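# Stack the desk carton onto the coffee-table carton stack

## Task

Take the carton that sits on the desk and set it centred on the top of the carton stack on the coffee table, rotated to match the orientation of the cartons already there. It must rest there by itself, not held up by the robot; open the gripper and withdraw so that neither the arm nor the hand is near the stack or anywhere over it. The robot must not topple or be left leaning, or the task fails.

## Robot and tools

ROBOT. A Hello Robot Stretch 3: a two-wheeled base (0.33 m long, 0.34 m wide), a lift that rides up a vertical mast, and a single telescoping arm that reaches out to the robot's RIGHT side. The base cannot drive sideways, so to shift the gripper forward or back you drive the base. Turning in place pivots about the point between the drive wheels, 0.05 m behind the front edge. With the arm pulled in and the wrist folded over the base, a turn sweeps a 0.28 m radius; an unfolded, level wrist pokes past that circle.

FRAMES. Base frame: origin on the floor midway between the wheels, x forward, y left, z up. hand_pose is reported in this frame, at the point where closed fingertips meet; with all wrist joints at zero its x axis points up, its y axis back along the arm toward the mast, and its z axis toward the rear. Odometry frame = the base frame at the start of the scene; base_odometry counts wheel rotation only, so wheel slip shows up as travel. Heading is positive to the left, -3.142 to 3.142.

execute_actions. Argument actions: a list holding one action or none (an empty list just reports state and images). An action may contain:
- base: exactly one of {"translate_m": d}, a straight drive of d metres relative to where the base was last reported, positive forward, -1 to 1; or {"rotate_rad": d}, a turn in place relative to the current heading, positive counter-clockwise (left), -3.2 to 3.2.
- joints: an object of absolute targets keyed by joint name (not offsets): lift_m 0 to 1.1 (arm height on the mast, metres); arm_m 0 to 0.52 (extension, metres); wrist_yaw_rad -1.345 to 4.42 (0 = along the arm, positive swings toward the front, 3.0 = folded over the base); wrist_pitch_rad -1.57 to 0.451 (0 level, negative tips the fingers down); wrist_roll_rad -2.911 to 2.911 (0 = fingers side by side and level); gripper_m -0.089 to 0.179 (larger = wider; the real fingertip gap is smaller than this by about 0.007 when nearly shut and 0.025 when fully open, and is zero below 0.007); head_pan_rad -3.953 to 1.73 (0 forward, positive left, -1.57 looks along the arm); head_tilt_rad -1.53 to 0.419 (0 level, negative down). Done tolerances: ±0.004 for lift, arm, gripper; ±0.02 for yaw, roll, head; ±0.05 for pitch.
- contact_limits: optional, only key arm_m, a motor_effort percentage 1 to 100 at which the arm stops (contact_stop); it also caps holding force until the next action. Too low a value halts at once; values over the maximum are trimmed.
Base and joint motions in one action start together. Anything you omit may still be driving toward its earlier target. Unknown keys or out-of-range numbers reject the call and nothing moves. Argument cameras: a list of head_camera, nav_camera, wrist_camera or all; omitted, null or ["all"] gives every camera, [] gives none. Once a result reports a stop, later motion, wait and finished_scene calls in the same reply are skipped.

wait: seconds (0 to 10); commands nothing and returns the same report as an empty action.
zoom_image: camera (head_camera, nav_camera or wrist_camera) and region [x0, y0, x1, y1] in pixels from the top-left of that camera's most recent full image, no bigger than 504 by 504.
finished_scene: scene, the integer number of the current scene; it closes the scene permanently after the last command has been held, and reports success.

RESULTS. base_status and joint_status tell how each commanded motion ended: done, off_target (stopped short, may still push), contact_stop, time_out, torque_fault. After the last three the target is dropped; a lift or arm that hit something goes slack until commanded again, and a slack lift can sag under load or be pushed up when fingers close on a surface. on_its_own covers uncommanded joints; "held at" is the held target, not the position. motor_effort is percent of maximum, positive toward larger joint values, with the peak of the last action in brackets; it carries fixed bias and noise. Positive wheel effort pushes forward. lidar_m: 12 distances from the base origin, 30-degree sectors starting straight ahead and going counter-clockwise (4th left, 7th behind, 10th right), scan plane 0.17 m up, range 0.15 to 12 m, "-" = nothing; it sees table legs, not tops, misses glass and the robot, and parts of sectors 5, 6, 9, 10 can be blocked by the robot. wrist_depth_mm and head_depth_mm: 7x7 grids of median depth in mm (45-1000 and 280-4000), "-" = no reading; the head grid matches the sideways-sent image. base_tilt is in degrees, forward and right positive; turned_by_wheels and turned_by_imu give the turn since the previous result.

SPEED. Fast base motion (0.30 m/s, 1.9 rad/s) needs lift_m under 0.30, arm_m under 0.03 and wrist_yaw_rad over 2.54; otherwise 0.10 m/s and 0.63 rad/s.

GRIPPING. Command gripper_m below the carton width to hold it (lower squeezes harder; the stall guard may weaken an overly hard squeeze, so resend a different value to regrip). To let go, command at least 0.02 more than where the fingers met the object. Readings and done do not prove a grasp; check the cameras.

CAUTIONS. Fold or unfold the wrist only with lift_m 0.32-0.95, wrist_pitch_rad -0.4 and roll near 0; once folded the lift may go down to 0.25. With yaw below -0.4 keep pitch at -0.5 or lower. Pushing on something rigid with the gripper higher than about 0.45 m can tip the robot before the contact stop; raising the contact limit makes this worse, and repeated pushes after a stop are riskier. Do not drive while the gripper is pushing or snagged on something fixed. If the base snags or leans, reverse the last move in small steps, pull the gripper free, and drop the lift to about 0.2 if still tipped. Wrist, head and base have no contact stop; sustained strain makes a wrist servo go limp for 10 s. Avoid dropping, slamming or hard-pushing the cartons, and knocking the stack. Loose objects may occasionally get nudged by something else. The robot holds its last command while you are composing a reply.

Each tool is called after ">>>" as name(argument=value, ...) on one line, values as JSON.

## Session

>>> execute_actions(actions=[])

Scene clock: 0.00 s.
base_odometry: x=+0.000 y=+0.000 heading=+0.000 (m, m, rad; odometry frame)
turned_by_wheels: +0.000 (rad since the last result)
turned_by_imu: +0.000 (rad since the last result)
base_tilt: forward=-1.6 right=+0.0 (deg)
lidar_m: 1.85 1.27 2.27 1.29 1.10 1.10 1.24 2.08 1.69 2.39 2.44 2.34
head_depth_mm: 1973 2801 2855 2885 2883 2857 2274 / 1976 2985 3143 3135 3164 3096 2262 / 1970 3034 3398 3475 3446 3324 1828 / 1965 3000 3712 3779 3768 3401 1733 / 1976 3020 3454 3464 3498 3348 1554 / 1893 3013 3134 3132 3130 1541 1432 / 1807 2829 2864 2886 2886 2788 1433
base_status: not commanded
joint_positions: lift_m=+0.526 arm_m=+0.001 wrist_yaw_rad=+3.104 wrist_pitch_rad=-0.397 wrist_roll_rad=-0.004 gripper_m=+0.037 head_pan_rad=-0.017 head_tilt_rad=+0.000
joint_status: not commanded
motor_effort: left_wheel=+1 right_wheel=-1 lift_m=+38 arm_m=-1 wrist_yaw_rad=+0 wrist_pitch_rad=+10 wrist_roll_rad=+0 gripper_m=+0 head_pan_rad=+1 head_tilt_rad=+2 (%)
hand_pose: x=-0.0128 y=+0.0813 z=+0.5434 quat_wxyz=(+0.152, +0.694, +0.127, +0.692) (m; base frame)
wrist_depth_mm: 782 897 - - - - - / 830 971 - - - - - / 856 - - - - - - / 904 - - - - - - / 875 913 919 889 890 869 878 / 774 769 761 748 723 743 742 / 665 657 644 649 642 637 636
pictures: head_camera (sideways: a quarter turn clockwise sets it upright), nav_camera (sideways: a quarter turn counterclockwise sets it upright), wrist_camera
Images, in order (width x height): head_camera 896x504, nav_camera 672x504, wrist_camera 644x364.

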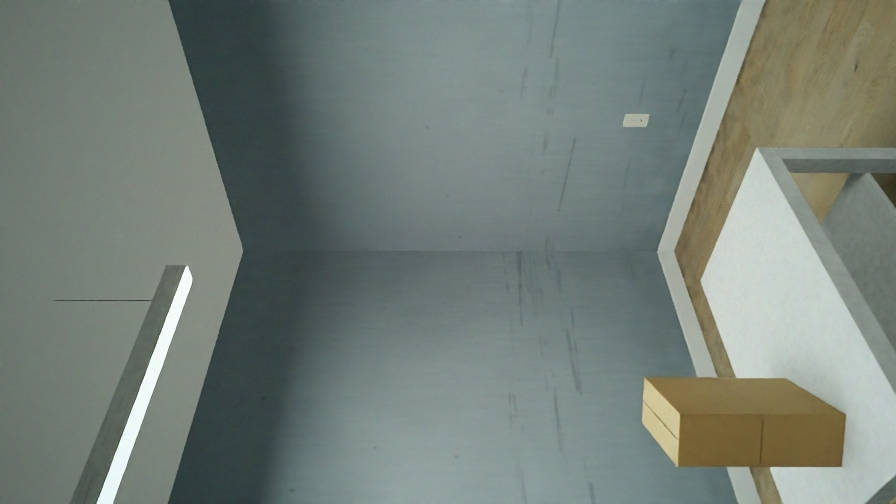

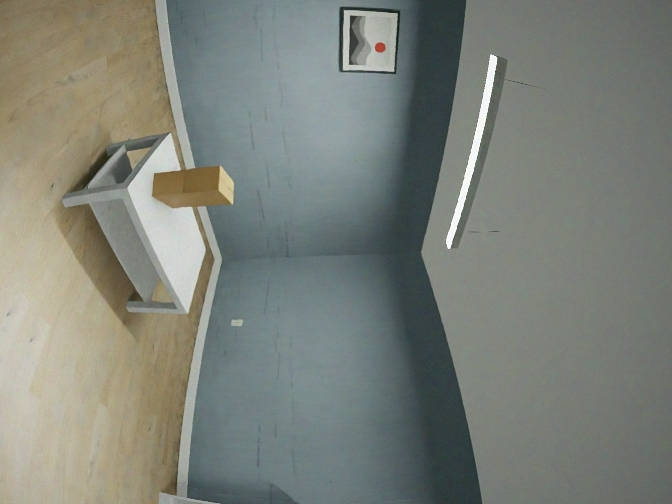

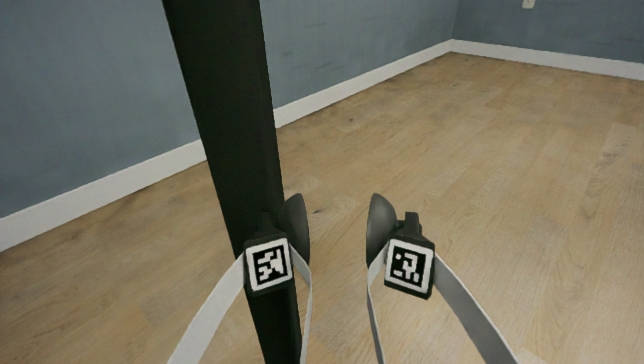

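>>> execute_actions(actions=[{"joints":{"head_pan_rad":-1.4,"head_tilt_rad":-0.4}}], cameras=["head_camera","nav_camera"])

>>> execute_actions(actions=[{"joints":{"head_pan_rad":-3.0,"head_tilt_rad":-0.4}}], cameras=["head_camera","nav_camera"])

>>> execute_actions(actions=[{"joints":{"head_pan_rad":1.6,"head_tilt_rad":-0.4}}], cameras=["head_camera","nav_camera"])

Scene clock: 1.97 s.
base_odometry: x=+0.000 y=+0.000 heading=+0.000 (m, m, rad; odometry frame)
turned_by_wheels: +0.000 (rad since the last result)
turned_by_imu: +0.000 (rad since the last result)
base_tilt: forward=-1.6 right=+0.0 (deg)
lidar_m: 1.84 1.27 2.27 1.28 1.10 1.10 1.24 2.08 1.69 2.38 2.44 2.34
head_depth_mm: 2298 2404 2451 2622 2298 1748 1412 / 2574 2715 2711 2888 2300 1752 1413 / 2878 3056 3177 3159 2305 1756 1415 / 2801 3015 3232 3322 2307 1756 1420 / 2629 2820 3033 3166 2303 1772 1420 / 2471 2602 2804 3004 2333 1770 1419 / 2351 2470 2525 2692 2322 1768 1421
base_status: not commanded
joint_positions: lift_m=+0.526 arm_m=+0.001 wrist_yaw_rad=+3.104 wrist_pitch_rad=-0.397 wrist_roll_rad=-0.004 gripper_m=+0.037 head_pan_rad=-1.393 head_tilt_rad=-0.395
joint_status: all done
motor_effort: left_wheel=+1(1) right_wheel=+0(1) lift_m=+38(38) arm_m=-1(1) wrist_yaw_rad=+0(0) wrist_pitch_rad=+9(10) wrist_roll_rad=+0(0) gripper_m=+0(0) head_pan_rad=-4(41) head_tilt_rad=-2(23) (%)
hand_pose: x=-0.0128 y=+0.0813 z=+0.5434 quat_wxyz=(+0.152, +0.694, +0.127, +0.692) (m; base frame)
wrist_depth_mm: 781 901 - - - - - / 820 969 - - - - - / 856 - - - - - - / 895 - - - - - - / 906 896 916 896 908 884 858 / 783 771 777 756 722 741 736 / 673 667 649 648 645 646 643
pictures: head_camera (sideways: a quarter turn clockwise sets it upright), nav_camera (sideways: a quarter turn counterclockwise sets it upright)
Images, in order (width x height): head_camera 896x504, nav_camera 672x504.

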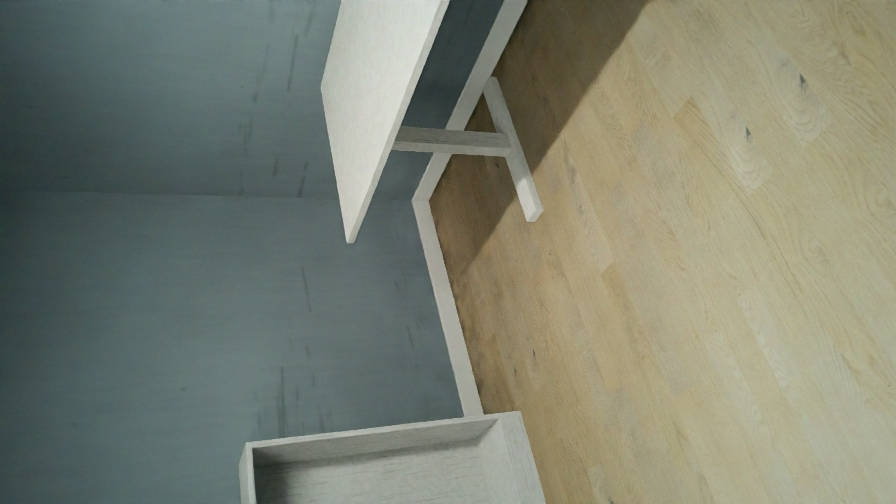

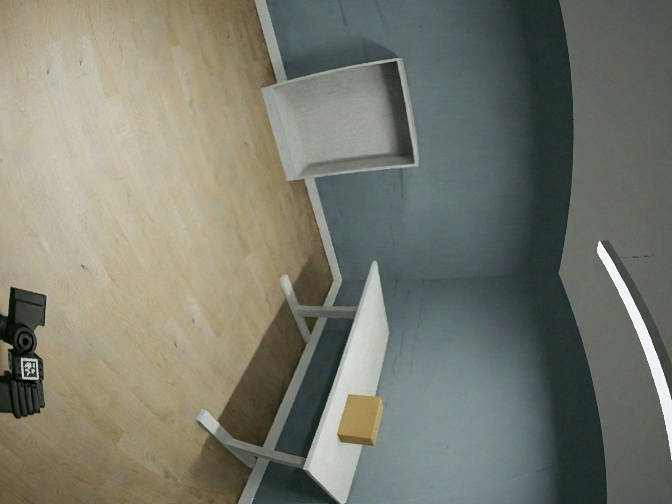

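Scene clock: 3.33 s.
base_odometry: x=+0.000 y=+0.000 heading=+0.000 (m, m, rad; odometry frame)
turned_by_wheels: +0.000 (rad since the last result)
turned_by_imu: +0.000 (rad since the last result)
base_tilt: forward=-1.7 right=-0.1 (deg)
lidar_m: 1.84 1.27 2.27 1.29 1.10 1.10 1.24 2.08 1.69 2.38 2.43 2.34
head_depth_mm: 1144 1202 1266 1336 1427 1522 1406 / 1264 1342 1418 1515 1618 1672 1406 / 1416 1503 1617 1748 1878 1745 1421 / 1645 1766 1893 2073 2162 1752 1415 / 1897 2075 2259 2438 2305 1758 1429 / 1963 2064 2225 2382 2327 1771 1416 / 1848 1950 2082 2191 2275 1770 1419
base_status: not commanded
joint_positions: lift_m=+0.526 arm_m=+0.001 wrist_yaw_rad=+3.104 wrist_pitch_rad=-0.397 wrist_roll_rad=-0.004 gripper_m=+0.037 head_pan_rad=-2.993 head_tilt_rad=-0.395
joint_status: all done
motor_effort: left_wheel=+1(1) right_wheel=-1(1) lift_m=+38(38) arm_m=-1(1) wrist_yaw_rad=+1(0) wrist_pitch_rad=+10(9) wrist_roll_rad=+0(0) gripper_m=+0(0) head_pan_rad=-3(40) head_tilt_rad=-3(3) (%)
hand_pose: x=-0.0128 y=+0.0813 z=+0.5434 quat_wxyz=(+0.152, +0.694, +0.127, +0.692) (m; base frame)
wrist_depth_mm: 792 900 - - - - - / 825 956 - - - - - / 855 - - - - - - / 902 - - - - - - / 906 901 914 890 902 879 852 / 777 776 759 758 732 741 738 / 675 661 657 647 639 646 638
pictures: head_camera (sideways: a quarter turn clockwise sets it upright), nav_camera (sideways: a quarter turn counterclockwise sets it upright)
Images, in order (width x height): head_camera 896x504, nav_camera 672x504.

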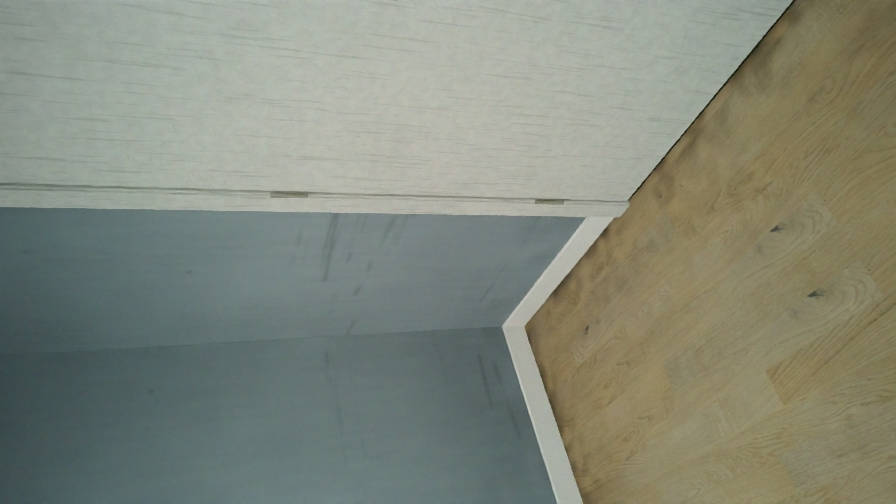

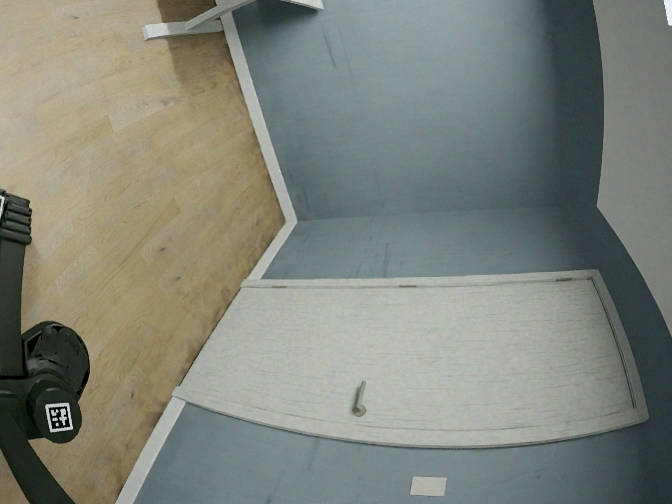

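Scene clock: 6.03 s.
base_odometry: x=+0.000 y=+0.000 heading=+0.000 (m, m, rad; odometry frame)
turned_by_wheels: +0.000 (rad since the last result)
turned_by_imu: -0.001 (rad since the last result)
base_tilt: forward=-1.6 right=+0.0 (deg)
lidar_m: 1.85 1.27 2.28 1.29 1.10 1.10 1.24 2.08 1.69 2.38 2.44 2.34
head_depth_mm: 1738 1918 2123 2394 2308 1759 1411 / 1535 1687 1852 2064 2185 1755 1419 / 1399 1504 1628 1803 1985 1759 1422 / 1282 1366 1466 1587 1747 1758 1414 / 1177 1243 1337 1432 1555 1639 1411 / 1085 1150 1221 1301 1414 1518 1415 / 1004 1065 1130 1204 1282 1386 1429
base_status: not commanded
joint_positions: lift_m=+0.526 arm_m=+0.001 wrist_yaw_rad=+3.104 wrist_pitch_rad=-0.397 wrist_roll_rad=-0.004 gripper_m=+0.037 head_pan_rad=+1.593 head_tilt_rad=-0.395
joint_status: all done
motor_effort: left_wheel=+1(1) right_wheel=-1(1) lift_m=+38(38) arm_m=-1(1) wrist_yaw_rad=+0(0) wrist_pitch_rad=+10(10) wrist_roll_rad=+0(0) gripper_m=+0(1) head_pan_rad=+4(42) head_tilt_rad=-3(3) (%)
hand_pose: x=-0.0128 y=+0.0813 z=+0.5434 quat_wxyz=(+0.152, +0.694, +0.127, +0.692) (m; base frame)
wrist_depth_mm: 776 890 - - - - - / 834 954 - - - - - / 875 - - - - - - / 912 - - - - - - / 880 936 911 900 899 875 864 / 780 758 760 749 733 753 731 / 667 661 651 659 637 643 630
pictures: head_camera (sideways: a quarter turn clockwise sets it upright), nav_camera (sideways: a quarter turn counterclockwise sets it upright)
Images, in order (width x height): head_camera 896x504, nav_camera 672x504.

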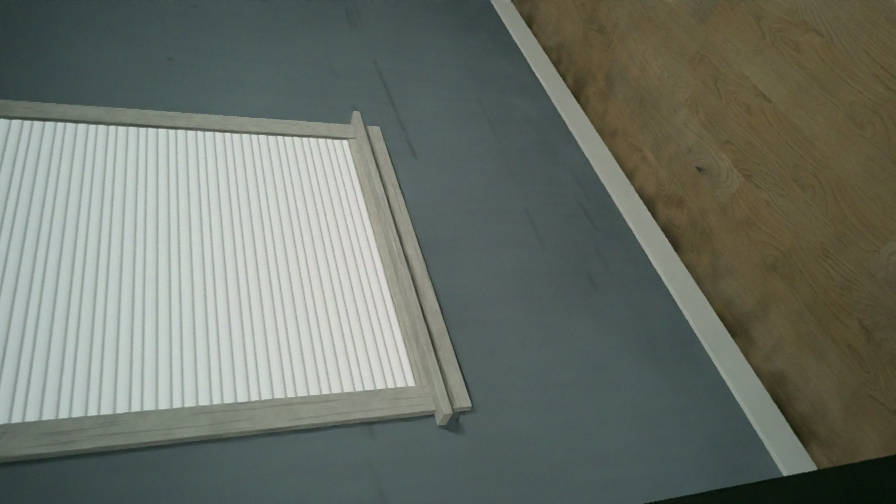

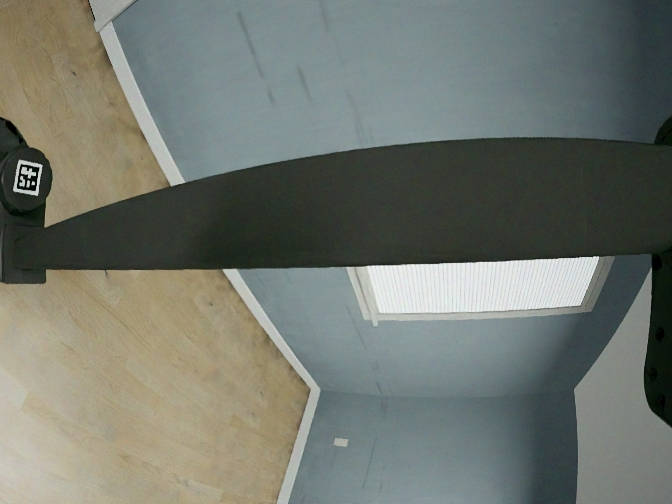

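>>> execute_actions(actions=[{"joints":{"head_pan_rad":-2.0,"head_tilt_rad":-0.35}}], cameras=["head_camera"])

Scene clock: 9.03 s.
base_odometry: x=+0.000 y=+0.000 heading=+0.000 (m, m, rad; odometry frame)
turned_by_wheels: +0.000 (rad since the last result)
turned_by_imu: -0.001 (rad since the last result)
base_tilt: forward=-1.7 right=+0.0 (deg)
lidar_m: 1.85 1.27 2.28 1.29 1.10 1.10 1.24 2.08 1.69 2.38 2.44 2.35
head_depth_mm: 1749 1849 1973 2108 2211 1832 1455 / 1805 1913 2049 2192 2316 1833 1456 / 1890 1995 2153 1908 2175 1821 1458 / 1948 2094 2224 1717 2437 1818 1458 / 2035 2188 2302 1713 2449 1828 1452 / 2112 2282 2414 2124 2444 1826 1458 / 2203 2395 2568 2130 2458 1829 1464
base_status: not commanded
joint_positions: lift_m=+0.526 arm_m=+0.001 wrist_yaw_rad=+3.104 wrist_pitch_rad=-0.397 wrist_roll_rad=-0.004 gripper_m=+0.037 head_pan_rad=-1.993 head_tilt_rad=-0.359
joint_status: all done
motor_effort: left_wheel=+1(1) right_wheel=-1(0) lift_m=+38(38) arm_m=-1(1) wrist_yaw_rad=+0(1) wrist_pitch_rad=+10(9) wrist_roll_rad=+0(0) gripper_m=+0(0) head_pan_rad=-3(41) head_tilt_rad=+3(10) (%)
hand_pose: x=-0.0128 y=+0.0813 z=+0.5434 quat_wxyz=(+0.152, +0.694, +0.127, +0.692) (m; base frame)
wrist_depth_mm: 786 916 - - - - - / 818 966 - - - - - / 868 - - - - - - / 905 - - - - - - / 879 923 914 893 881 875 885 / 778 764 769 759 719 734 728 / 671 663 654 643 660 636 636
pictures: head_camera (sideways: a quarter turn clockwise sets it upright)
Images, in order (width x height): head_camera 896x504.

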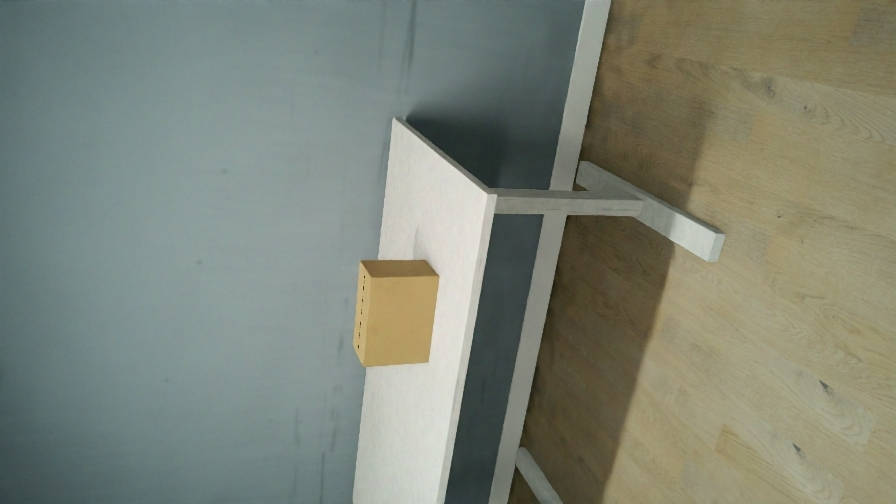

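>>> execute_actions(actions=[{"base":{"rotate_rad":-1.64},"joints":{"wrist_yaw_rad":1.57,"gripper_m":0.179,"head_pan_rad":0,"head_tilt_rad":-0.6}}], cameras=[])

>>> execute_actions(actions=[{"base":{"translate_m":1.0},"joints":{"lift_m":1.1,"wrist_pitch_rad":-1.57}}], cameras=["head_camera","nav_camera"])

Scene clock: 14.10 s.
base_odometry: x=+0.000 y=+0.000 heading=-1.640 (m, m, rad; odometry frame)
turned_by_wheels: -1.640 (rad since the last result)
turned_by_imu: -1.626 (rad since the last result)
base_tilt: forward=-1.7 right=-0.1 (deg)
lidar_m: 2.31 2.44 2.35 1.85 2.69 2.57 1.34 1.10 1.10 1.20 1.95 1.69
head_depth_mm: 1916 1962 1571 2330 1808 1466 1245 / 2060 1963 2488 2315 1799 1469 1244 / 2225 2329 2713 2310 1797 1480 1244 / 2413 2354 2898 2333 1811 1478 1246 / 2688 2735 2922 2334 1814 1480 1248 / 2799 3072 3187 2318 1806 1476 1251 / 2632 2829 2981 2330 1812 1476 1251
base_status: done
joint_positions: lift_m=+0.526 arm_m=+0.001 wrist_yaw_rad=+1.573 wrist_pitch_rad=-0.397 wrist_roll_rad=-0.004 gripper_m=+0.179 head_pan_rad=-0.007 head_tilt_rad=-0.592
joint_status: all done
motor_effort: left_wheel=+4(9) right_wheel=-3(5) lift_m=+38(38) arm_m=-1(1) wrist_yaw_rad=-2(2) wrist_pitch_rad=+9(10) wrist_roll_rad=+0(0) gripper_m=+0(100) head_pan_rad=+4(42) head_tilt_rad=-4(20) (%)
hand_pose: x=+0.2056 y=-0.1451 z=+0.5434 quat_wxyz=(+0.590, +0.588, -0.389, +0.393) (m; base frame)
wrist_depth_mm: - - - - - - - / - - - - - - - / - - - - - - - / - - - - - - - / 892 955 906 893 896 890 902 / 793 739 759 753 754 734 - / 660 660 670 656 643 649 642
pictures: none
No camera images: the call's "cameras" was empty. Leave "cameras" out to get every camera's image.

Scene clock: 25.33 s.
base_odometry: x=-0.069 y=-0.998 heading=-1.640 (m, m, rad; odometry frame)
turned_by_wheels: +0.000 (rad since the last result)
turned_by_imu: +0.003 (rad since the last result)
base_tilt: forward=-1.5 right=+0.0 (deg)
lidar_m: 1.40 2.01 1.68 2.24 3.43 1.87 2.13 1.74 1.73 1.60 0.86 1.32
head_depth_mm: 1204 1309 1352 974 793 1396 1243 / 1290 1410 1414 1016 814 1467 1241 / 1390 1532 1418 1017 874 1473 1246 / 1527 1686 1428 1017 1744 1475 1246 / 1674 1864 1433 1065 1792 1478 1248 / 1844 2101 1424 2070 1814 1480 1247 / 1947 2110 2119 2252 1805 1482 1253
base_status: done
joint_positions: lift_m=+1.100 arm_m=+0.001 wrist_yaw_rad=+1.573 wrist_pitch_rad=-1.565 wrist_roll_rad=-0.004 gripper_m=+0.179 head_pan_rad=-0.007 head_tilt_rad=-0.593
joint_status: all done
motor_effort: left_wheel=+3(9) right_wheel=-2(3) lift_m=+45(48) arm_m=-1(1) wrist_yaw_rad=-1(1) wrist_pitch_rad=-3(9) wrist_roll_rad=+0(0) gripper_m=+0(1) head_pan_rad=+3(4) head_tilt_rad=-4(4) (%)
hand_pose: x=-0.0439 y=-0.1458 z=+0.9821 quat_wxyz=(+0.707, +0.707, +0.000, +0.004) (m; base frame)
wrist_depth_mm: - - - - - - - / - - - - - - - / - - - - - - - / - - - - - - - / - - - - - - - / - - - - - - - / - - - - - - -
pictures: head_camera (sideways: a quarter turn clockwise sets it upright), nav_camera (sideways: a quarter turn counterclockwise sets it upright)
Images, in order (width x height): head_camera 896x504, nav_camera 672x504.

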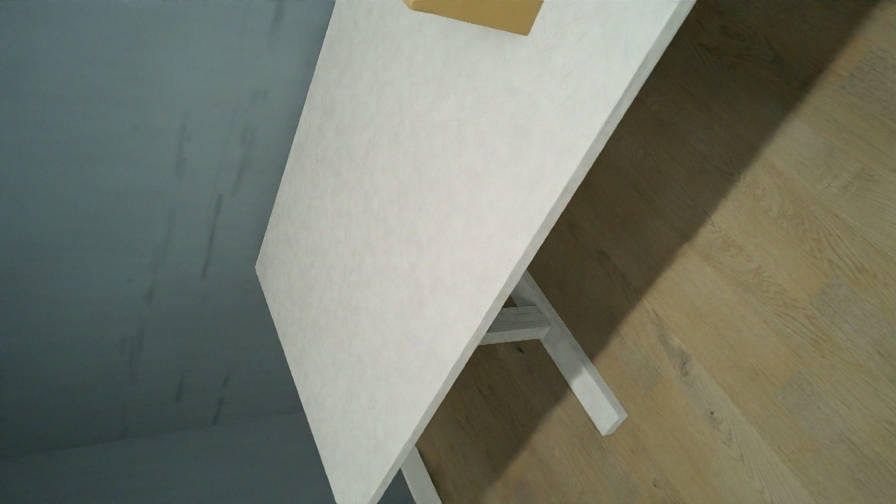

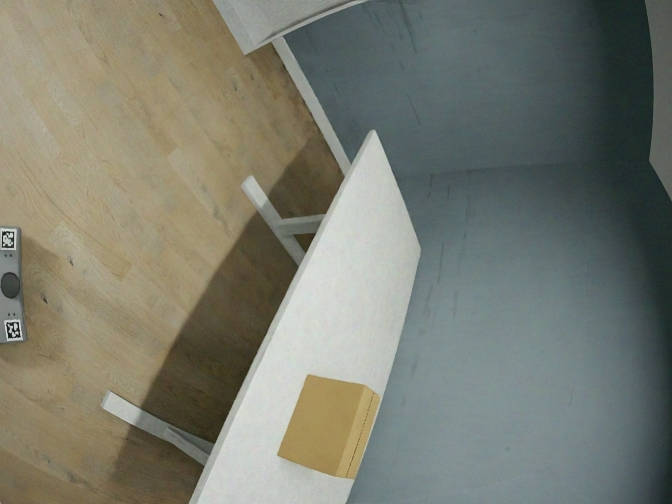

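>>> execute_actions(actions=[{"base":{"translate_m":0.13}}], cameras=[])

>>> execute_actions(actions=[{"base":{"rotate_rad":0.86},"joints":{"head_pan_rad":-1.5,"head_tilt_rad":-0.75}}], cameras=["head_camera"])

Scene clock: 28.93 s.
base_odometry: x=-0.078 y=-1.127 heading=-1.640 (m, m, rad; odometry frame)
turned_by_wheels: +0.000 (rad since the last result)
turned_by_imu: +0.000 (rad since the last result)
base_tilt: forward=-1.6 right=+0.1 (deg)
lidar_m: 1.27 1.93 1.59 1.83 3.45 1.97 2.23 1.82 1.81 1.48 0.78 1.22
head_depth_mm: 1111 1206 1280 1013 789 648 1238 / 1196 1303 1353 1018 791 702 1243 / 1289 1424 1414 1017 792 1438 1242 / 1412 1560 1435 1022 820 1478 1248 / 1539 1735 1432 1022 1653 1475 1252 / 1704 1948 1419 1029 1812 1491 1248 / 1828 2011 2124 1173 1800 1476 1246
base_status: done
joint_positions: lift_m=+1.100 arm_m=+0.001 wrist_yaw_rad=+1.573 wrist_pitch_rad=-1.565 wrist_roll_rad=-0.004 gripper_m=+0.179 head_pan_rad=-0.007 head_tilt_rad=-0.593
joint_status: not commanded
motor_effort: left_wheel=+3(7) right_wheel=-2(3) lift_m=+45(45) arm_m=-1(1) wrist_yaw_rad=-1(1) wrist_pitch_rad=-3(3) wrist_roll_rad=+0(0) gripper_m=+1(1) head_pan_rad=+4(4) head_tilt_rad=-3(4) (%)
hand_pose: x=-0.0439 y=-0.1458 z=+0.9821 quat_wxyz=(+0.707, +0.707, +0.000, +0.004) (m; base frame)
wrist_depth_mm: - - - - - - - / - - - - - - - / - - - - - - - / - - - - - - - / - - - - - - - / - - - - - - - / - - - - - - -
pictures: none
No camera images: the call's "cameras" was empty. Leave "cameras" out to get every camera's image.

Scene clock: 31.23 s.
base_odometry: x=-0.078 y=-1.127 heading=-0.780 (m, m, rad; odometry frame)
turned_by_wheels: +0.860 (rad since the last result)
turned_by_imu: +0.851 (rad since the last result)
base_tilt: forward=-1.6 right=+0.0 (deg)
lidar_m: 1.59 1.83 2.10 1.98 2.60 1.91 1.82 1.74 0.78 0.78 1.27 1.27
head_depth_mm: - - - - - - 1176 / 1028 - - 811 - 1315 1142 / 1051 1180 719 752 - 1311 1174 / 1062 1200 722 759 - 1302 1165 / 1072 1218 749 785 - 1322 1177 / 1082 1226 1064 840 731 1347 1174 / 1094 1248 1067 843 732 1358 1174
base_status: done
joint_positions: lift_m=+1.100 arm_m=+0.001 wrist_yaw_rad=+1.573 wrist_pitch_rad=-1.565 wrist_roll_rad=-0.004 gripper_m=+0.179 head_pan_rad=-1.493 head_tilt_rad=-0.741
joint_status: all done
motor_effort: left_wheel=-2(6) right_wheel=+2(4) lift_m=+46(45) arm_m=-1(0) wrist_yaw_rad=-1(3) wrist_pitch_rad=-3(3) wrist_roll_rad=+0(0) gripper_m=+0(0) head_pan_rad=-3(42) head_tilt_rad=-5(17) (%)
hand_pose: x=-0.0441 y=-0.1458 z=+0.9821 quat_wxyz=(+0.707, +0.707, +0.001, +0.004) (m; base frame)
wrist_depth_mm: - - - - - - 373 / - - - - - - 380 / - - - - - - 395 / - - - - - - 409 / - - - - - - 420 / - - - - - - - / - - - - - - 461
pictures: head_camera (sideways: a quarter turn clockwise sets it upright)
Images, in order (width x height): head_camera 896x504.

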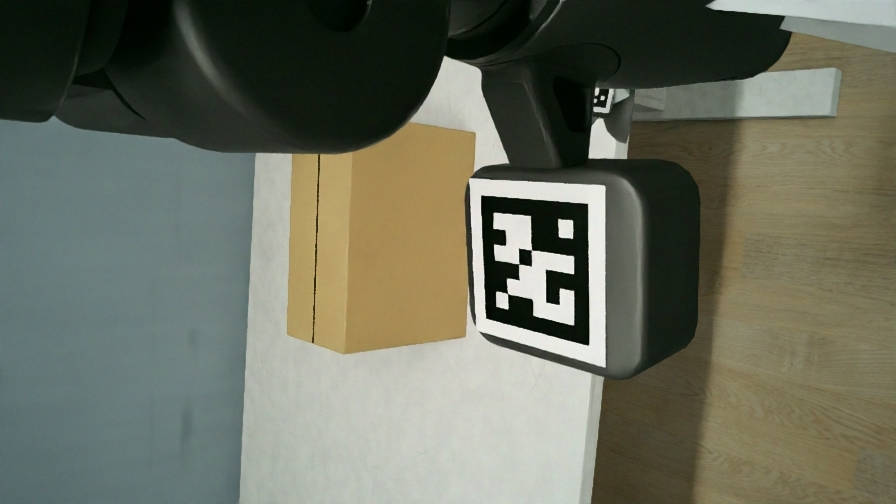

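>>> execute_actions(actions=[{"base":{"rotate_rad":-0.69}}], cameras=[])

>>> execute_actions(actions=[{"base":{"translate_m":0.142}}], cameras=[])

>>> execute_actions(actions=[{"base":{"rotate_rad":0.69},"joints":{"arm_m":0.44,"head_tilt_rad":-0.79}}])

Scene clock: 34.73 s.
base_odometry: x=-0.078 y=-1.127 heading=-1.470 (m, m, rad; odometry frame)
turned_by_wheels: -0.690 (rad since the last result)
turned_by_imu: -0.684 (rad since the last result)
base_tilt: forward=-1.6 right=+0.0 (deg)
lidar_m: 1.27 1.59 1.83 2.38 1.97 3.19 2.02 1.81 1.83 1.35 0.78 1.23
head_depth_mm: - - - - - - 1174 / 1385 - - 1891 - 1343 1164 / 1346 1528 1786 1933 - 1314 1170 / 1261 1429 1647 1817 - 1308 1173 / 1188 1335 1491 863 - 1284 1172 / 1116 1247 1067 842 695 1346 1176 / 1061 1185 1068 846 696 1299 1182
base_status: done
joint_positions: lift_m=+1.100 arm_m=+0.001 wrist_yaw_rad=+1.573 wrist_pitch_rad=-1.566 wrist_roll_rad=-0.004 gripper_m=+0.179 head_pan_rad=-1.493 head_tilt_rad=-0.741
joint_status: not commanded
motor_effort: left_wheel=+4(9) right_wheel=-3(5) lift_m=+46(45) arm_m=-1(1) wrist_yaw_rad=-1(1) wrist_pitch_rad=-2(3) wrist_roll_rad=+0(0) gripper_m=+0(1) head_pan_rad=-3(3) head_tilt_rad=-4(5) (%)
hand_pose: x=-0.0442 y=-0.1458 z=+0.9821 quat_wxyz=(+0.707, +0.707, +0.001, +0.004) (m; base frame)
wrist_depth_mm: - - - - - - 367 / - - - - - - - / - - - - - - - / - - - - - - - / - - - - - - - / - - - - - - - / - - - - - - -
pictures: none
No camera images: the call's "cameras" was empty. Leave "cameras" out to get every camera's image.

Scene clock: 37.23 s.
base_odometry: x=-0.064 y=-1.269 heading=-1.470 (m, m, rad; odometry frame)
turned_by_wheels: +0.000 (rad since the last result)
turned_by_imu: +0.000 (rad since the last result)
base_tilt: forward=-1.6 right=+0.1 (deg)
lidar_m: 1.13 1.81 1.49 2.24 2.06 2.07 2.15 1.92 1.94 0.73 0.73 1.14
head_depth_mm: - - - - - - 1178 / 1278 - - 1893 - 1343 1172 / 1247 1410 1647 862 - 1316 1167 / 1167 1317 1473 863 - 1278 1173 / 1098 1226 1059 864 - 1295 1173 / 1033 1152 1064 676 696 619 1176 / 983 1086 1067 618 673 594 1175
base_status: done
joint_positions: lift_m=+1.100 arm_m=+0.001 wrist_yaw_rad=+1.573 wrist_pitch_rad=-1.566 wrist_roll_rad=-0.004 gripper_m=+0.179 head_pan_rad=-1.493 head_tilt_rad=-0.741
joint_status: not commanded
motor_effort: left_wheel=+4(9) right_wheel=-2(2) lift_m=+45(45) arm_m=-1(1) wrist_yaw_rad=-2(1) wrist_pitch_rad=-2(3) wrist_roll_rad=+0(0) gripper_m=+1(1) head_pan_rad=-3(3) head_tilt_rad=-5(5) (%)
hand_pose: x=-0.0442 y=-0.1458 z=+0.9821 quat_wxyz=(+0.707, +0.707, +0.001, +0.004) (m; base frame)
wrist_depth_mm: - - - - - 375 366 / - - - - - - 380 / - - - - - - 396 / - - - - - - 414 / - - - - - - - / - - - - - - - / - - - - - - -
pictures: none
No camera images: the call's "cameras" was empty. Leave "cameras" out to get every camera's image.

Scene clock: 41.67 s.
base_odometry: x=-0.064 y=-1.269 heading=-0.780 (m, m, rad; odometry frame)
turned_by_wheels: +0.690 (rad since the last result)
turned_by_imu: +0.682 (rad since the last result)
base_tilt: forward=-1.7 right=+0.2 (deg)
lidar_m: 1.49 1.78 2.15 2.07 2.76 2.02 1.92 1.61 0.73 1.13 1.17 1.13
head_depth_mm: 981 1088 670 652 665 1207 1118 / - 1112 649 661 667 1265 1152 / 1012 1116 673 669 668 1267 1154 / 988 1130 960 721 671 1271 1155 / 1003 1141 994 803 673 1295 1162 / 1013 1158 996 802 672 1297 1163 / 1024 1159 996 809 673 1322 1165
base_status: done
joint_positions: lift_m=+1.100 arm_m=+0.440 wrist_yaw_rad=+1.572 wrist_pitch_rad=-1.566 wrist_roll_rad=-0.004 gripper_m=+0.179 head_pan_rad=-1.493 head_tilt_rad=-0.780
joint_status: all done
motor_effort: left_wheel=-1(4) right_wheel=+1(4) lift_m=+45(45) arm_m=+5(4) wrist_yaw_rad=-2(2) wrist_pitch_rad=-2(2) wrist_roll_rad=+0(0) gripper_m=+1(0) head_pan_rad=-2(3) head_tilt_rad=-4(10) (%)
hand_pose: x=-0.0442 y=-0.5848 z=+0.9821 quat_wxyz=(+0.707, +0.707, +0.000, +0.003) (m; base frame)
wrist_depth_mm: - 387 379 369 369 373 367 / - - 391 222 385 382 382 / - 411 406 229 392 398 392 / - 436 422 237 411 409 405 / - 455 441 246 423 424 421 / - 470 460 257 445 451 - / - - 483 472 466 460 460
pictures: head_camera (sideways: a quarter turn clockwise sets it upright), nav_camera (sideways: a quarter turn counterclockwise sets it upright), wrist_camera
Images, in order (width x height): head_camera 896x504, nav_camera 672x504, wrist_camera 644x364.

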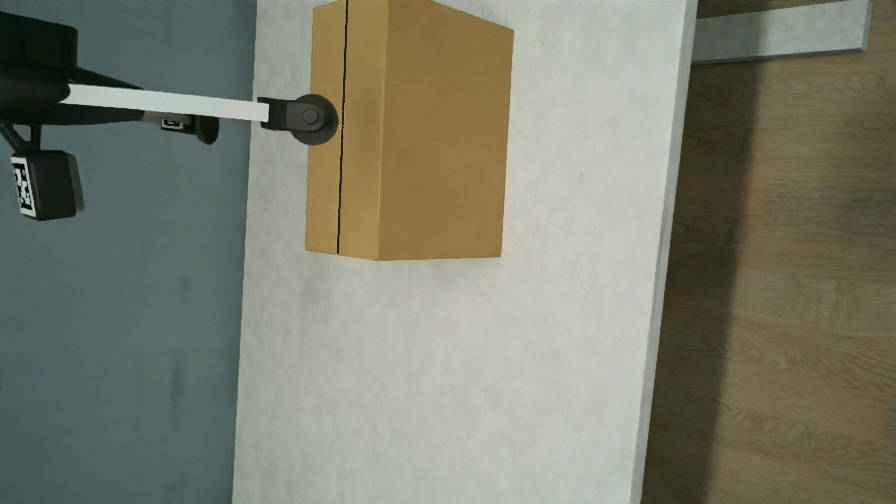

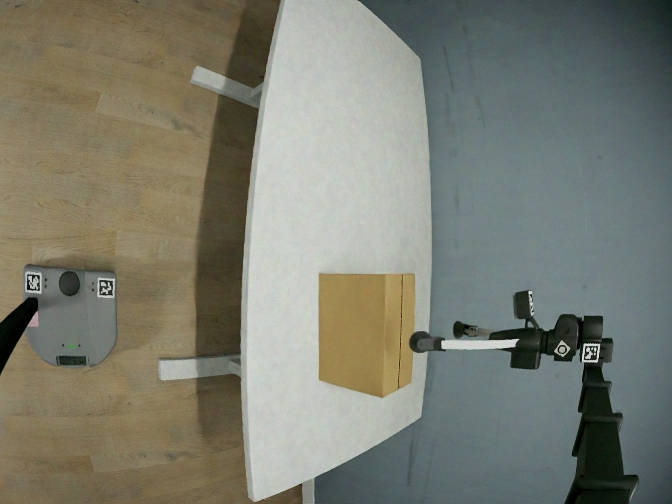

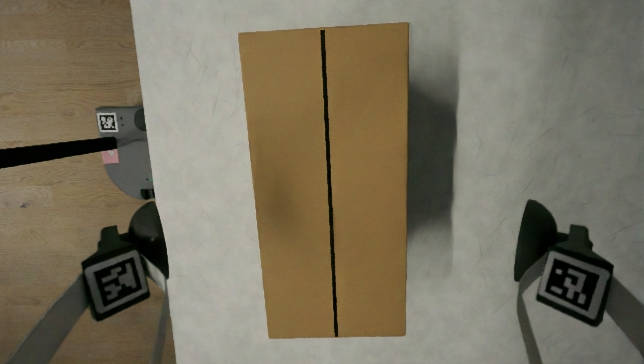

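>>> execute_actions(actions=[{"base":{"translate_m":0.005},"joints":{"wrist_yaw_rad":1.615,"arm_m":0.438}}], cameras=[])

>>> execute_actions(actions=[{"joints":{"lift_m":0.97}}])

Scene clock: 42.97 s.
base_odometry: x=-0.060 y=-1.272 heading=-0.780 (m, m, rad; odometry frame)
turned_by_wheels: +0.000 (rad since the last result)
turned_by_imu: +0.000 (rad since the last result)
base_tilt: forward=-1.6 right=+0.1 (deg)
lidar_m: 1.48 1.78 2.15 2.07 2.76 2.03 1.93 1.61 0.73 1.13 1.17 1.12
head_depth_mm: 985 1089 668 651 669 1199 1135 / - 1115 649 660 667 1261 1150 / 1010 1112 674 668 669 1265 1157 / 990 1129 995 719 669 1268 1154 / 997 1144 994 802 669 1296 1161 / 1010 1155 997 805 673 1300 1159 / 1022 1164 1001 806 675 1327 1162
base_status: done
joint_positions: lift_m=+1.100 arm_m=+0.438 wrist_yaw_rad=+1.612 wrist_pitch_rad=-1.566 wrist_roll_rad=-0.004 gripper_m=+0.179 head_pan_rad=-1.493 head_tilt_rad=-0.780
joint_status: all done
motor_effort: left_wheel=-2(2) right_wheel=+1(4) lift_m=+46(46) arm_m=-6(5) wrist_yaw_rad=+2(2) wrist_pitch_rad=-2(2) wrist_roll_rad=+0(0) gripper_m=+0(0) head_pan_rad=-3(3) head_tilt_rad=-4(4) (%)
hand_pose: x=-0.0442 y=-0.5845 z=+0.9821 quat_wxyz=(+0.707, +0.707, +0.014, +0.017) (m; base frame)
wrist_depth_mm: - - 375 373 370 371 371 / - - 393 222 378 381 378 / - 412 405 229 396 396 389 / - - 423 238 410 409 409 / - 450 439 247 426 429 420 / - 473 453 256 442 446 - / - - 479 267 468 457 461
pictures: none
No camera images: the call's "cameras" was empty. Leave "cameras" out to get every camera's image.

Scene clock: 44.97 s.
base_odometry: x=-0.060 y=-1.272 heading=-0.780 (m, m, rad; odometry frame)
turned_by_wheels: +0.000 (rad since the last result)
turned_by_imu: +0.000 (rad since the last result)
base_tilt: forward=-1.5 right=-0.1 (deg)
lidar_m: 1.48 1.78 2.15 2.07 2.77 2.02 1.93 1.61 0.73 1.13 1.17 1.13
head_depth_mm: 991 1087 670 652 668 1213 1135 / - - 647 676 668 1260 1157 / 975 1090 673 670 670 1264 1152 / 987 1125 990 716 670 1269 1157 / 1002 1143 994 803 670 1296 1156 / 1012 1157 998 804 674 1302 1159 / 1025 1159 998 807 673 1325 1161
base_status: not commanded
joint_positions: lift_m=+0.970 arm_m=+0.438 wrist_yaw_rad=+1.612 wrist_pitch_rad=-1.566 wrist_roll_rad=-0.004 gripper_m=+0.179 head_pan_rad=-1.493 head_tilt_rad=-0.780
joint_status: all done
motor_effort: left_wheel=-2(1) right_wheel=+1(1) lift_m=+30(42) arm_m=-6(6) wrist_yaw_rad=+2(2) wrist_pitch_rad=-2(2) wrist_roll_rad=+0(0) gripper_m=+0(1) head_pan_rad=-3(3) head_tilt_rad=-5(5) (%)
hand_pose: x=-0.0442 y=-0.5845 z=+0.8526 quat_wxyz=(+0.707, +0.707, +0.014, +0.017) (m; base frame)
wrist_depth_mm: 597 98 96 95 94 94 253 / 960 272 99 98 97 98 260 / - 282 103 102 101 102 271 / - 292 107 106 105 279 280 / - 114 111 110 109 109 290 / - 119 116 114 113 302 - / - 335 121 119 118 316 315
pictures: head_camera (sideways: a quarter turn clockwise sets it upright), nav_camera (sideways: a quarter turn counterclockwise sets it upright), wrist_camera
Images, in order (width x height): head_camera 896x504, nav_camera 672x504, wrist_camera 644x364.

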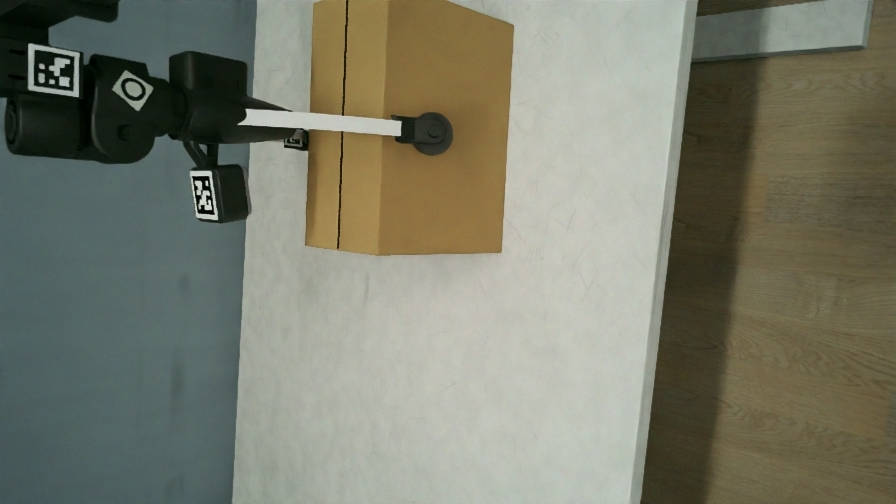

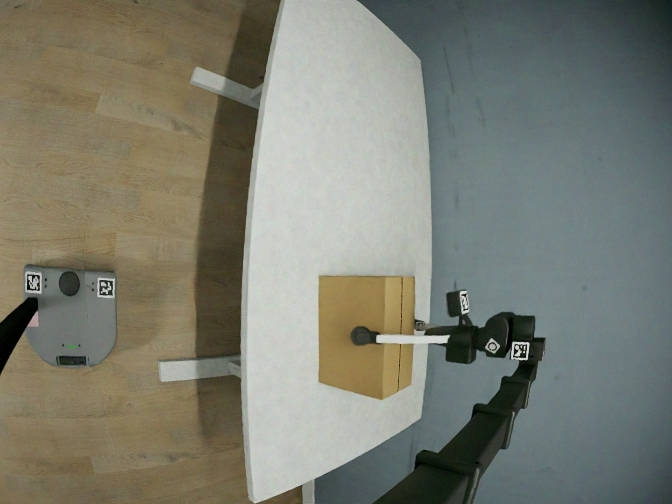

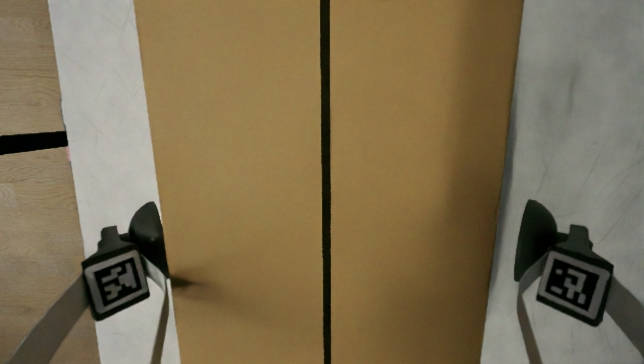

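Slightly left-heavy; small retraction then close.

>>> execute_actions(actions=[{"joints":{"arm_m":0.433,"gripper_m":0.08}}], cameras=[])

>>> execute_actions(actions=[{"joints":{"lift_m":1.1}}], cameras=["wrist_camera"])

>>> execute_actions(actions=[{"joints":{"arm_m":0.06,"head_pan_rad":1.5,"head_tilt_rad":-0.5}}], cameras=["head_camera","nav_camera"])

Scene clock: 49.63 s.
base_odometry: x=-0.060 y=-1.272 heading=-0.780 (m, m, rad; odometry frame)
turned_by_wheels: +0.000 (rad since the last result)
turned_by_imu: -0.001 (rad since the last result)
base_tilt: forward=-1.7 right=-0.1 (deg)
lidar_m: 1.49 1.78 2.15 2.07 2.77 2.03 1.93 1.61 0.73 1.13 1.18 1.13
head_depth_mm: 990 1081 671 652 667 1203 1133 / - - 649 675 669 1265 1151 / 979 1088 674 669 670 1260 1158 / 989 1126 992 717 670 1269 1158 / 1001 1148 996 801 671 1295 1158 / 1014 1158 999 803 674 1299 1160 / 1024 1158 1002 804 674 1324 1161
base_status: not commanded
joint_positions: lift_m=+0.970 arm_m=+0.433 wrist_yaw_rad=+1.612 wrist_pitch_rad=-1.567 wrist_roll_rad=-0.004 gripper_m=+0.082 head_pan_rad=-1.493 head_tilt_rad=-0.780
joint_status: all done
motor_effort: left_wheel=-1(2) right_wheel=+1(1) lift_m=+30(30) arm_m=-6(5) wrist_yaw_rad=+1(2) wrist_pitch_rad=-2(2) wrist_roll_rad=+0(0) gripper_m=-41(100) head_pan_rad=-3(2) head_tilt_rad=-4(4) (%)
hand_pose: x=-0.0445 y=-0.5796 z=+0.8526 quat_wxyz=(+0.707, +0.707, +0.015, +0.017) (m; base frame)
wrist_depth_mm: 920 263 96 96 95 94 252 / 967 271 100 99 98 98 263 / - 283 104 103 102 102 272 / - 295 108 106 105 106 280 / - 304 112 111 110 109 291 / - - 116 115 114 114 300 / - 336 122 121 119 313 317
pictures: none
No camera images: the call's "cameras" was empty. Leave "cameras" out to get every camera's image.

Scene clock: 51.63 s.
base_odometry: x=-0.060 y=-1.272 heading=-0.780 (m, m, rad; odometry frame)
turned_by_wheels: +0.000 (rad since the last result)
turned_by_imu: +0.000 (rad since the last result)
base_tilt: forward=-1.7 right=+0.1 (deg)
lidar_m: 1.49 1.78 2.15 2.07 2.77 2.02 1.93 1.61 0.73 1.13 1.17 1.12
head_depth_mm: 985 1026 547 735 666 1206 1132 / - 568 567 756 668 1260 1154 / 1013 594 559 761 670 1271 1150 / 990 1081 591 778 669 1270 1159 / 1003 1145 993 802 673 1292 1159 / 1013 1153 998 803 673 1298 1165 / 1025 1155 1000 805 675 1322 1165
base_status: not commanded
joint_positions: lift_m=+1.100 arm_m=+0.433 wrist_yaw_rad=+1.612 wrist_pitch_rad=-1.567 wrist_roll_rad=-0.004 gripper_m=+0.092 head_pan_rad=-1.493 head_tilt_rad=-0.780
joint_status: all done
on_its_own: gripper_m is held at +0.091, not at your +0.080, by its stall guard, which is still easing
motor_effort: left_wheel=-1(1) right_wheel=+1(1) lift_m=+46(49) arm_m=-6(6) wrist_yaw_rad=+2(2) wrist_pitch_rad=-1(2) wrist_roll_rad=+0(0) gripper_m=-7(40) head_pan_rad=-3(3) head_tilt_rad=-4(4) (%)
hand_pose: x=-0.0446 y=-0.5795 z=+0.9821 quat_wxyz=(+0.707, +0.707, +0.015, +0.017) (m; base frame)
wrist_depth_mm: - - 98 97 96 95 366 / - - 102 101 100 100 380 / - 408 106 105 104 104 395 / - - 110 109 108 109 405 / - - 115 114 113 112 422 / - - 120 119 118 118 437 / - - 127 125 123 458 459
pictures: wrist_camera
Images, in order (width x height): wrist_camera 644x364.

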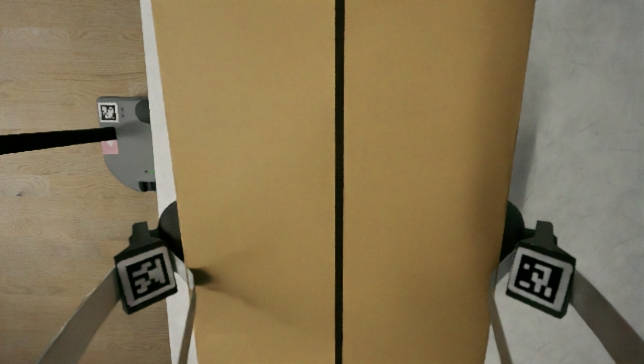

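Scene clock: 55.57 s.
base_odometry: x=-0.060 y=-1.272 heading=-0.780 (m, m, rad; odometry frame)
turned_by_wheels: +0.000 (rad since the last result)
turned_by_imu: -0.001 (rad since the last result)
base_tilt: forward=-1.6 right=+0.0 (deg)
lidar_m: 1.49 1.78 2.15 2.07 2.76 2.02 1.93 1.61 0.73 1.13 1.17 1.13
head_depth_mm: 3165 3543 3746 2653 1974 1564 1301 / 3191 3523 3719 2465 1979 1568 1307 / 3214 3475 2638 2553 1981 1575 1307 / 3237 3441 2356 2558 1976 1573 1309 / 3140 3410 2355 2494 1987 1572 1314 / 3160 3451 3682 2663 1990 1578 1310 / 3152 3450 3664 2660 1988 1581 1315
base_status: not commanded
joint_positions: lift_m=+1.100 arm_m=+0.060 wrist_yaw_rad=+1.613 wrist_pitch_rad=-1.567 wrist_roll_rad=-0.004 gripper_m=+0.106 head_pan_rad=+1.493 head_tilt_rad=-0.507
joint_status: all done
on_its_own: gripper_m is held at +0.105, not at your +0.080, by its stall guard, which is not easing now
motor_effort: left_wheel=-1(1) right_wheel=+1(1) lift_m=+46(46) arm_m=-5(8) wrist_yaw_rad=+1(3) wrist_pitch_rad=-1(1) wrist_roll_rad=+0(0) gripper_m=-24(30) head_pan_rad=+4(42) head_tilt_rad=+3(23) (%)
hand_pose: x=-0.0446 y=-0.2066 z=+0.9821 quat_wxyz=(+0.707, +0.707, +0.016, +0.017) (m; base frame)
wrist_depth_mm: - - 98 97 96 95 368 / - - 102 101 100 100 380 / - - 106 105 104 104 396 / - - 110 109 108 109 409 / - - 115 114 112 112 424 / - - 120 119 118 118 438 / - - 126 125 123 458 464
pictures: head_camera (sideways: a quarter turn clockwise sets it upright), nav_camera (sideways: a quarter turn counterclockwise sets it upright)
Images, in order (width x height): head_camera 896x504, nav_camera 672x504.

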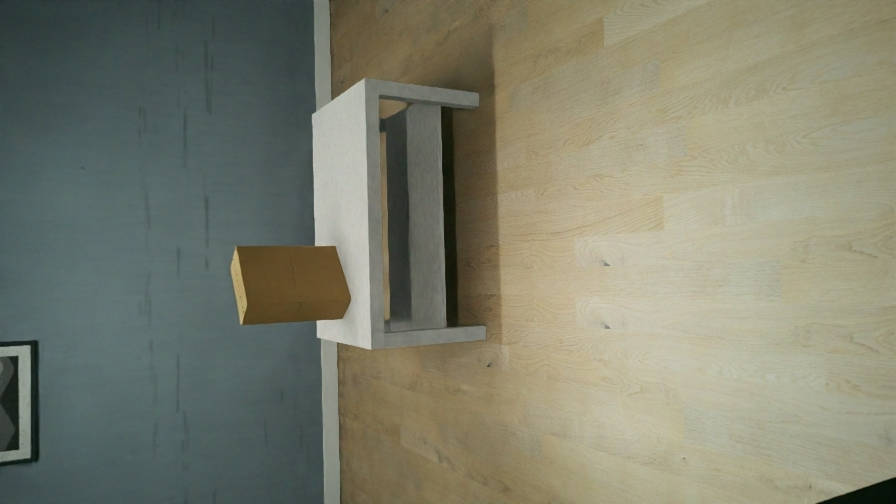

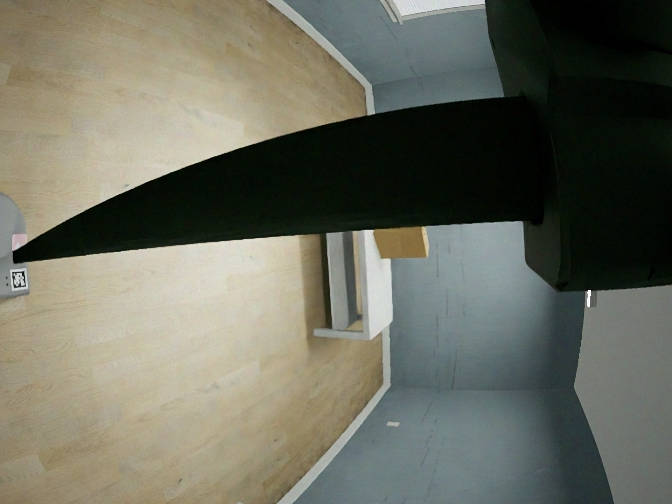

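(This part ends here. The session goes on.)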